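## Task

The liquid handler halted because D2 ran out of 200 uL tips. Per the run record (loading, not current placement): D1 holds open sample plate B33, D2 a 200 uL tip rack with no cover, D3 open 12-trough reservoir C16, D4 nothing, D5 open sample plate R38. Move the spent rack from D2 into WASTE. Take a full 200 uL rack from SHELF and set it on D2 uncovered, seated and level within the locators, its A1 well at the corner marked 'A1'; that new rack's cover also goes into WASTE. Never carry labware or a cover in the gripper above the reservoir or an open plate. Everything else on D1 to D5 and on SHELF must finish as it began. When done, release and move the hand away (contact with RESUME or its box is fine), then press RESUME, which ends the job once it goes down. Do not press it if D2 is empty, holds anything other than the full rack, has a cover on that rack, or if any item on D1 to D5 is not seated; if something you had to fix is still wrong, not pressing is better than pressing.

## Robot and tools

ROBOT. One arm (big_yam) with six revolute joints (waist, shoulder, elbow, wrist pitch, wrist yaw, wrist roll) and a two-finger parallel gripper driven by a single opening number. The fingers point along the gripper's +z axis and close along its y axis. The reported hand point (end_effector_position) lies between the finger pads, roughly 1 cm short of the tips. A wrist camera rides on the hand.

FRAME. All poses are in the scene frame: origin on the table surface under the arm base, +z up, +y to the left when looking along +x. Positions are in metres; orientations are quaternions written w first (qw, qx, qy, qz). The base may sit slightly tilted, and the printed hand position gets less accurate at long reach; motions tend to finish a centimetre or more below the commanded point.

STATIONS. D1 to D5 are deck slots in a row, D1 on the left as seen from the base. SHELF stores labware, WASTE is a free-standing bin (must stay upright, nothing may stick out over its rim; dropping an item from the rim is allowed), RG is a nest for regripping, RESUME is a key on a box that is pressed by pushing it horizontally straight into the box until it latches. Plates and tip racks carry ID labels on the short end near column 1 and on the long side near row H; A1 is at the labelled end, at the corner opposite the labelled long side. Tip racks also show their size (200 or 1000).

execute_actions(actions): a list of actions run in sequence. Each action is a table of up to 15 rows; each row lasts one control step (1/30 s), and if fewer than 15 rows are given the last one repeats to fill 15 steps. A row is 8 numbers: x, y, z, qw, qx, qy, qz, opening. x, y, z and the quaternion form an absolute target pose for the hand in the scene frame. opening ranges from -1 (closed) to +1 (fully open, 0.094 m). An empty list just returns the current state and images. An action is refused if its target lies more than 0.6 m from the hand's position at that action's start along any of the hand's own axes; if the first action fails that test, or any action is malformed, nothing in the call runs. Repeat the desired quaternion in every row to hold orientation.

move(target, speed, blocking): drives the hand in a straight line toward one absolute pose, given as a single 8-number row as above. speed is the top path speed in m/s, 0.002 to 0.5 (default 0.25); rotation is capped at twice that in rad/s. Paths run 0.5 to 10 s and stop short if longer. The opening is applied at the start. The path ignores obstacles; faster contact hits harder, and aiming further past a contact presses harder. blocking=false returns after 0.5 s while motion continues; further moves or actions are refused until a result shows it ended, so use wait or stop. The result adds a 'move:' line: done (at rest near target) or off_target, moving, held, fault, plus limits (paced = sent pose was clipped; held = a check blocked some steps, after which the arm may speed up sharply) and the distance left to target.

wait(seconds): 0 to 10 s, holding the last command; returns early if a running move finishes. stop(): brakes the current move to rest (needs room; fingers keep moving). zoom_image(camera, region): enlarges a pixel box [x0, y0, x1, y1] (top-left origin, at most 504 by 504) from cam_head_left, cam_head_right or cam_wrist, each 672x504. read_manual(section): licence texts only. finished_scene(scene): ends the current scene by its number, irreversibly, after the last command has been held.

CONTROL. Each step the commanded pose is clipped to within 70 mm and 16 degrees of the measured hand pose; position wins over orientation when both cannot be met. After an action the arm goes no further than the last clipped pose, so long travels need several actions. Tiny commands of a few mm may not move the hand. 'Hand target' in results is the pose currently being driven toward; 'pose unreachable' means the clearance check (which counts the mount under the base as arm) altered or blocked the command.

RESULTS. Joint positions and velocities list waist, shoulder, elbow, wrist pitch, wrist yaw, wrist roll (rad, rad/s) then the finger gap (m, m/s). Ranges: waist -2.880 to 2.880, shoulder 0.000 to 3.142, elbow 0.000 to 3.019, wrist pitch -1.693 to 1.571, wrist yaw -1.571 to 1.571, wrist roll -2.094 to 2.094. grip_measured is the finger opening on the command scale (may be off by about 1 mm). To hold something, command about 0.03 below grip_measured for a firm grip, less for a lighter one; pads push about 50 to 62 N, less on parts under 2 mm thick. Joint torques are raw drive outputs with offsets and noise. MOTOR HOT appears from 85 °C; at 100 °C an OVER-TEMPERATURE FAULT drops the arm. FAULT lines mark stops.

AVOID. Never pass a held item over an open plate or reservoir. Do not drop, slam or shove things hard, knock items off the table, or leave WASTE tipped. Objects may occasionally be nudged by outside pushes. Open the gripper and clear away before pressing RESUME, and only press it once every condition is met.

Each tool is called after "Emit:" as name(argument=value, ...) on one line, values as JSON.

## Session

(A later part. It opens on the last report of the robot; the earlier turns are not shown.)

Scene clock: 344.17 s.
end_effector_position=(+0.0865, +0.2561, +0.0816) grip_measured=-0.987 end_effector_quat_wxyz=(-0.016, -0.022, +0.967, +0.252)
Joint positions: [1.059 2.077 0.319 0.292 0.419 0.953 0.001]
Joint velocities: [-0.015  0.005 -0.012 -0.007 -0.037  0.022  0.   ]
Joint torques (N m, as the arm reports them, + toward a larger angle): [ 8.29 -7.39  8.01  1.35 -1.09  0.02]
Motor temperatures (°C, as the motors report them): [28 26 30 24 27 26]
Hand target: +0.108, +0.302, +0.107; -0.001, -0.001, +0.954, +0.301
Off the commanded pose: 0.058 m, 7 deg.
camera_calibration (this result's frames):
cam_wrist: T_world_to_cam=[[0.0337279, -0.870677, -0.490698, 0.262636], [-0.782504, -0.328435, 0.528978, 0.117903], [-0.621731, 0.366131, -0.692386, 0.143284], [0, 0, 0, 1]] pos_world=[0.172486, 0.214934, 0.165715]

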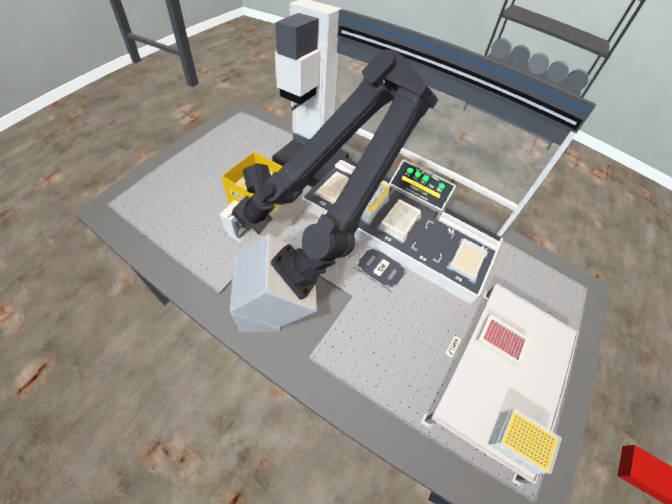

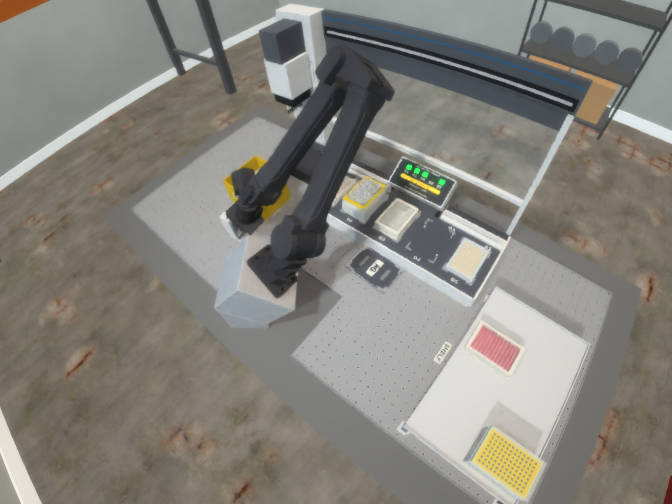

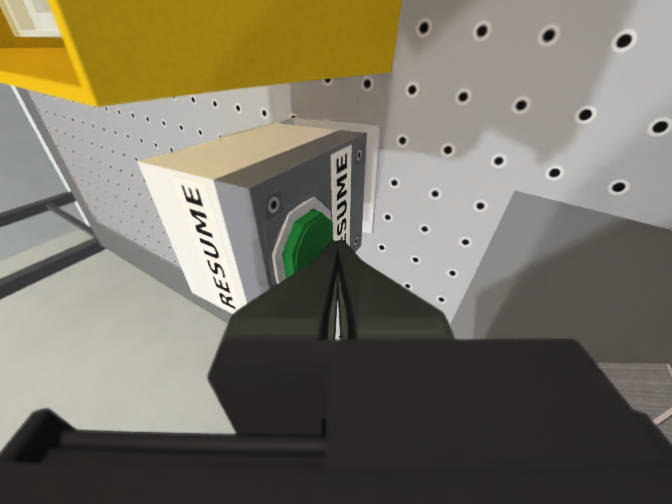

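Back off and see whether it latched.

Emit:
move(target=[0.092,0.225,0.085,0,0,0.954,0.30,-1], speed=0.05)

Emit:
zoom_image(camera="cam_wrist", region=[140,130,380,320])

Scene clock: 348.57 s.
end_effector_position=(+0.0884, +0.2282, +0.0861) grip_measured=-0.987 end_effector_quat_wxyz=(-0.003, -0.004, +0.954, +0.299)
Joint positions: [1.003 2.043 0.187 0.521 0.38  0.877 0.001]
Joint velocities: [ 0.005 -0.015 -0.012  0.032  0.037 -0.037 -0.001]
Joint torques (N m, as the arm reports them, + toward a larger angle): [ 4.38 -5.49  1.27  1.31 -0.32 -0.23]
Motor temperatures (°C, as the motors report them): [28 26 31 24 27 26]
Hand target: +0.092, +0.225, +0.086; -0.001, -0.001, +0.954, +0.301
Off the commanded pose: 0.005 m, 1 deg.
move: done
camera_calibration (this result's frames):
cam_wrist: T_world_to_cam=[[0.00581606, -0.819738, -0.57271, 0.238409], [-0.80447, -0.344016, 0.484232, 0.117228], [-0.593964, 0.457912, -0.661456, 0.131701], [0, 0, 0, 1]] pos_world=[0.171145, 0.175454, 0.166888]

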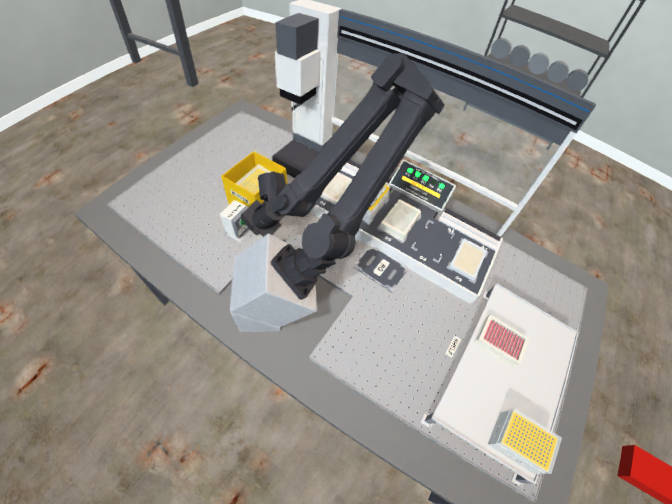

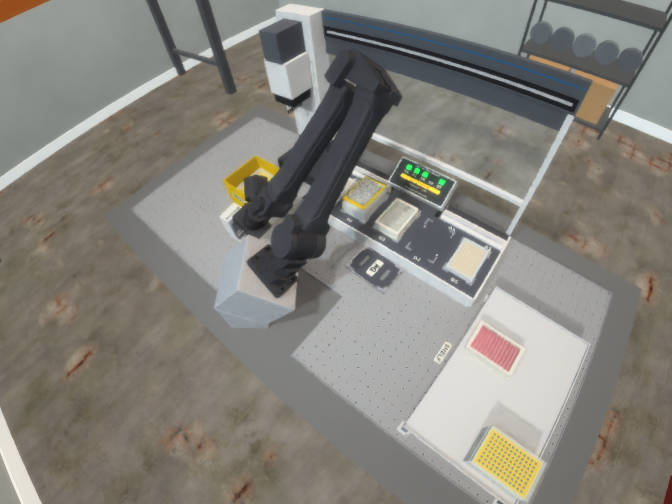

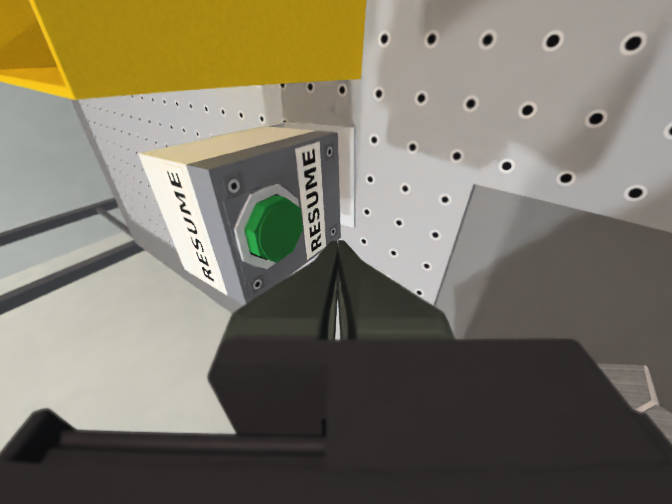

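Region (140, 130, 380, 320) of cam_wrist's 672x504 image, scaled by 2.100, with more detail than that image has; it fills the top 399 rows of this view, and the rest is white.

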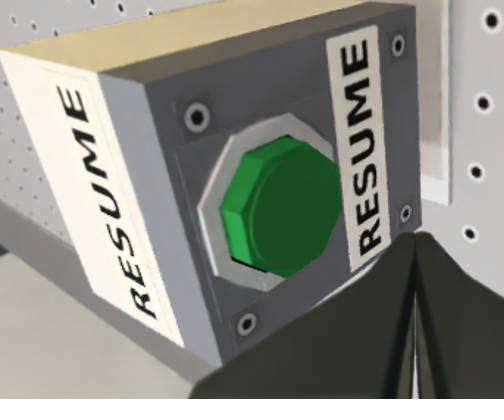

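Emit:
execute_actions(actions=[[[0.102,0.232,0.100,0,0,0.93,0.367,-1]],[[0.104,0.245,0.102,0,0,0.92,0.39,-1]],[[0.105,0.257,0.102,0,0,0.92,0.39,-1]],[[0.107,0.268,0.103,0,0,0.92,0.39,-1]]])

Scene clock: 356.90 s.
end_effector_position=(+0.1044, +0.2527, +0.1017) grip_measured=-0.987 end_effector_quat_wxyz=(+0.000, -0.002, +0.923, +0.384)
Joint positions: [0.926 2.059 0.178 0.714 0.235 0.756 0.001]
Joint velocities: [-0.015  0.005 -0.017  0.017 -0.007  0.066 -0.   ]
Joint torques (N m, as the arm reports them, + toward a larger angle): [ 7.02 -2.95  3.81  0.72 -0.5   0.04]
Motor temperatures (°C, as the motors report them): [28 26 30 24 27 26]
Hand target: +0.107, +0.267, +0.103; -0.000, -0.000, +0.921, +0.390
Off the commanded pose: 0.016 m, 1 deg.
camera_calibration (this result's frames):
cam_wrist: T_world_to_cam=[[0.00404989, -0.702115, -0.712052, 0.251991], [-0.808358, -0.421475, 0.410995, 0.158367], [-0.588678, 0.573928, -0.569267, 0.100991], [0, 0, 0, 1]] pos_world=[0.186448, 0.185713, 0.171834]

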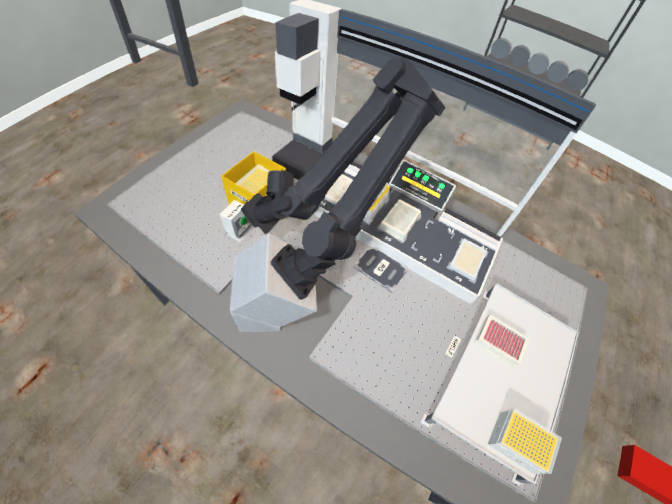

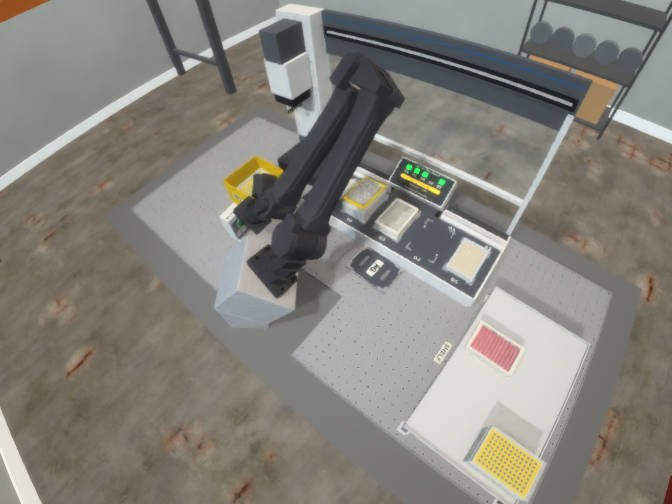

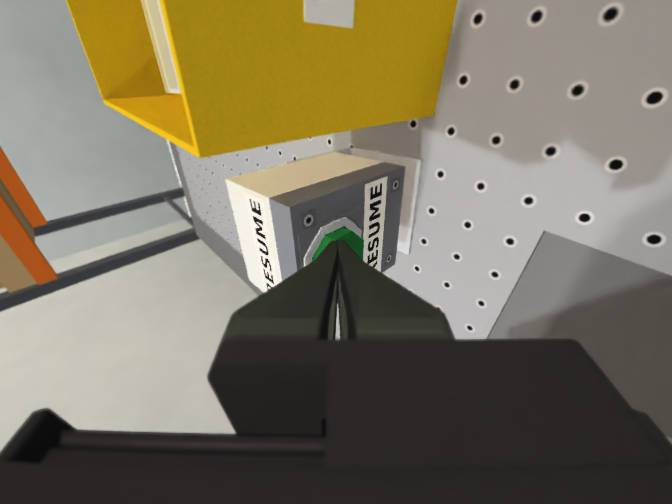

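Slightly high; lower a little and push.

Emit:
execute_actions(actions=[[[0.100,0.262,0.092,0,0,0.92,0.39,-1]],[[0.101,0.274,0.094,0,0,0.92,0.39,-1]],[[0.104,0.288,0.097,0,0,0.92,0.39,-1]],[[0.107,0.302,0.10,0,0,0.915,0.40,-1]],[[0.11,0.315,0.102,0,0,0.91,0.415,-1]]])

Scene clock: 361.10 s.
end_effector_position=(+0.0911, +0.2558, +0.0880) grip_measured=-0.987 end_effector_quat_wxyz=(-0.009, -0.011, +0.931, +0.366)
Joint positions: [0.942 2.144 0.2   0.727 0.253 0.774 0.001]
Joint velocities: [-0.005 -0.005  0.002  0.007 -0.081 -0.022 -0.   ]
Joint torques (N m, as the arm reports them, + toward a larger angle): [ 7.62 -5.11  5.25  0.87 -1.01  0.06]
Motor temperatures (°C, as the motors report them): [28 26 30 24 27 26]
The last 2 of this call's 5 actions were not run: the run ended first.
camera_calibration (this result's frames):
cam_wrist: T_world_to_cam=[[0.0139036, -0.729578, -0.683756, 0.248144], [-0.793732, -0.423932, 0.436201, 0.151644], [-0.608109, 0.536655, -0.584983, 0.0963719], [0, 0, 0, 1]] pos_world=[0.175519, 0.193609, 0.159899]
The task's run has ended: the event that ends the task has happened. This ends this scene only. If you have not yet called finished_scene for this scene, call it to go on to the next scene.

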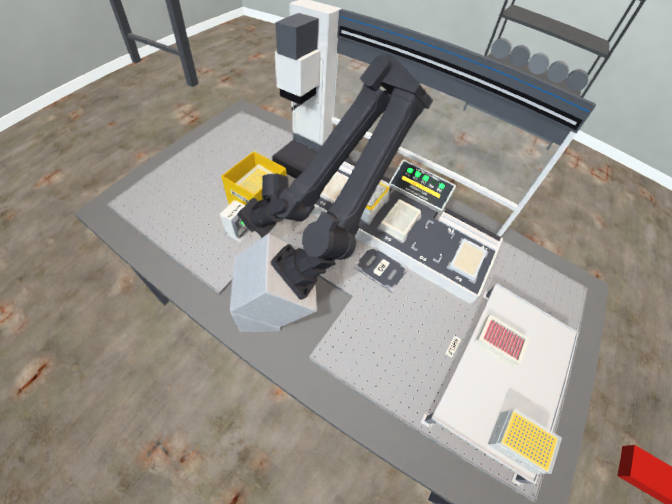

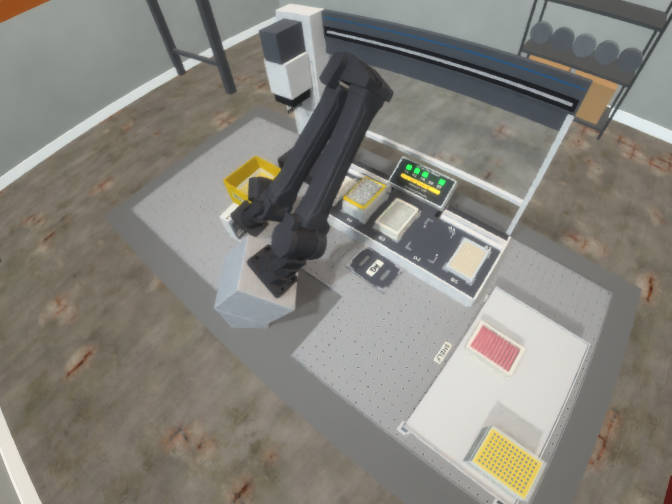

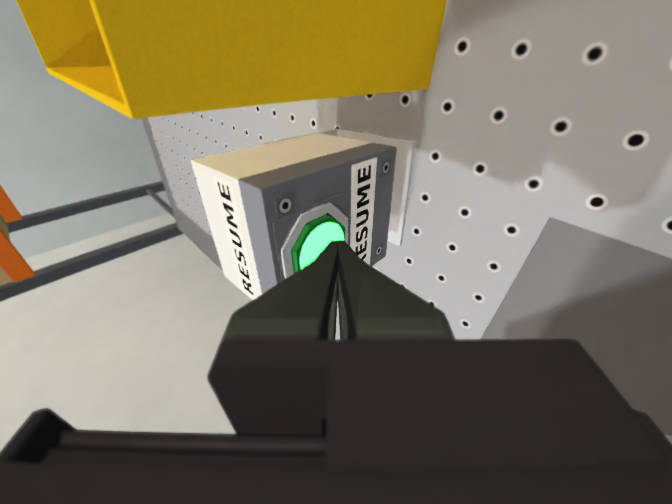

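Emit:
finished_scene(scene=1)

The scene is finished: the task was done.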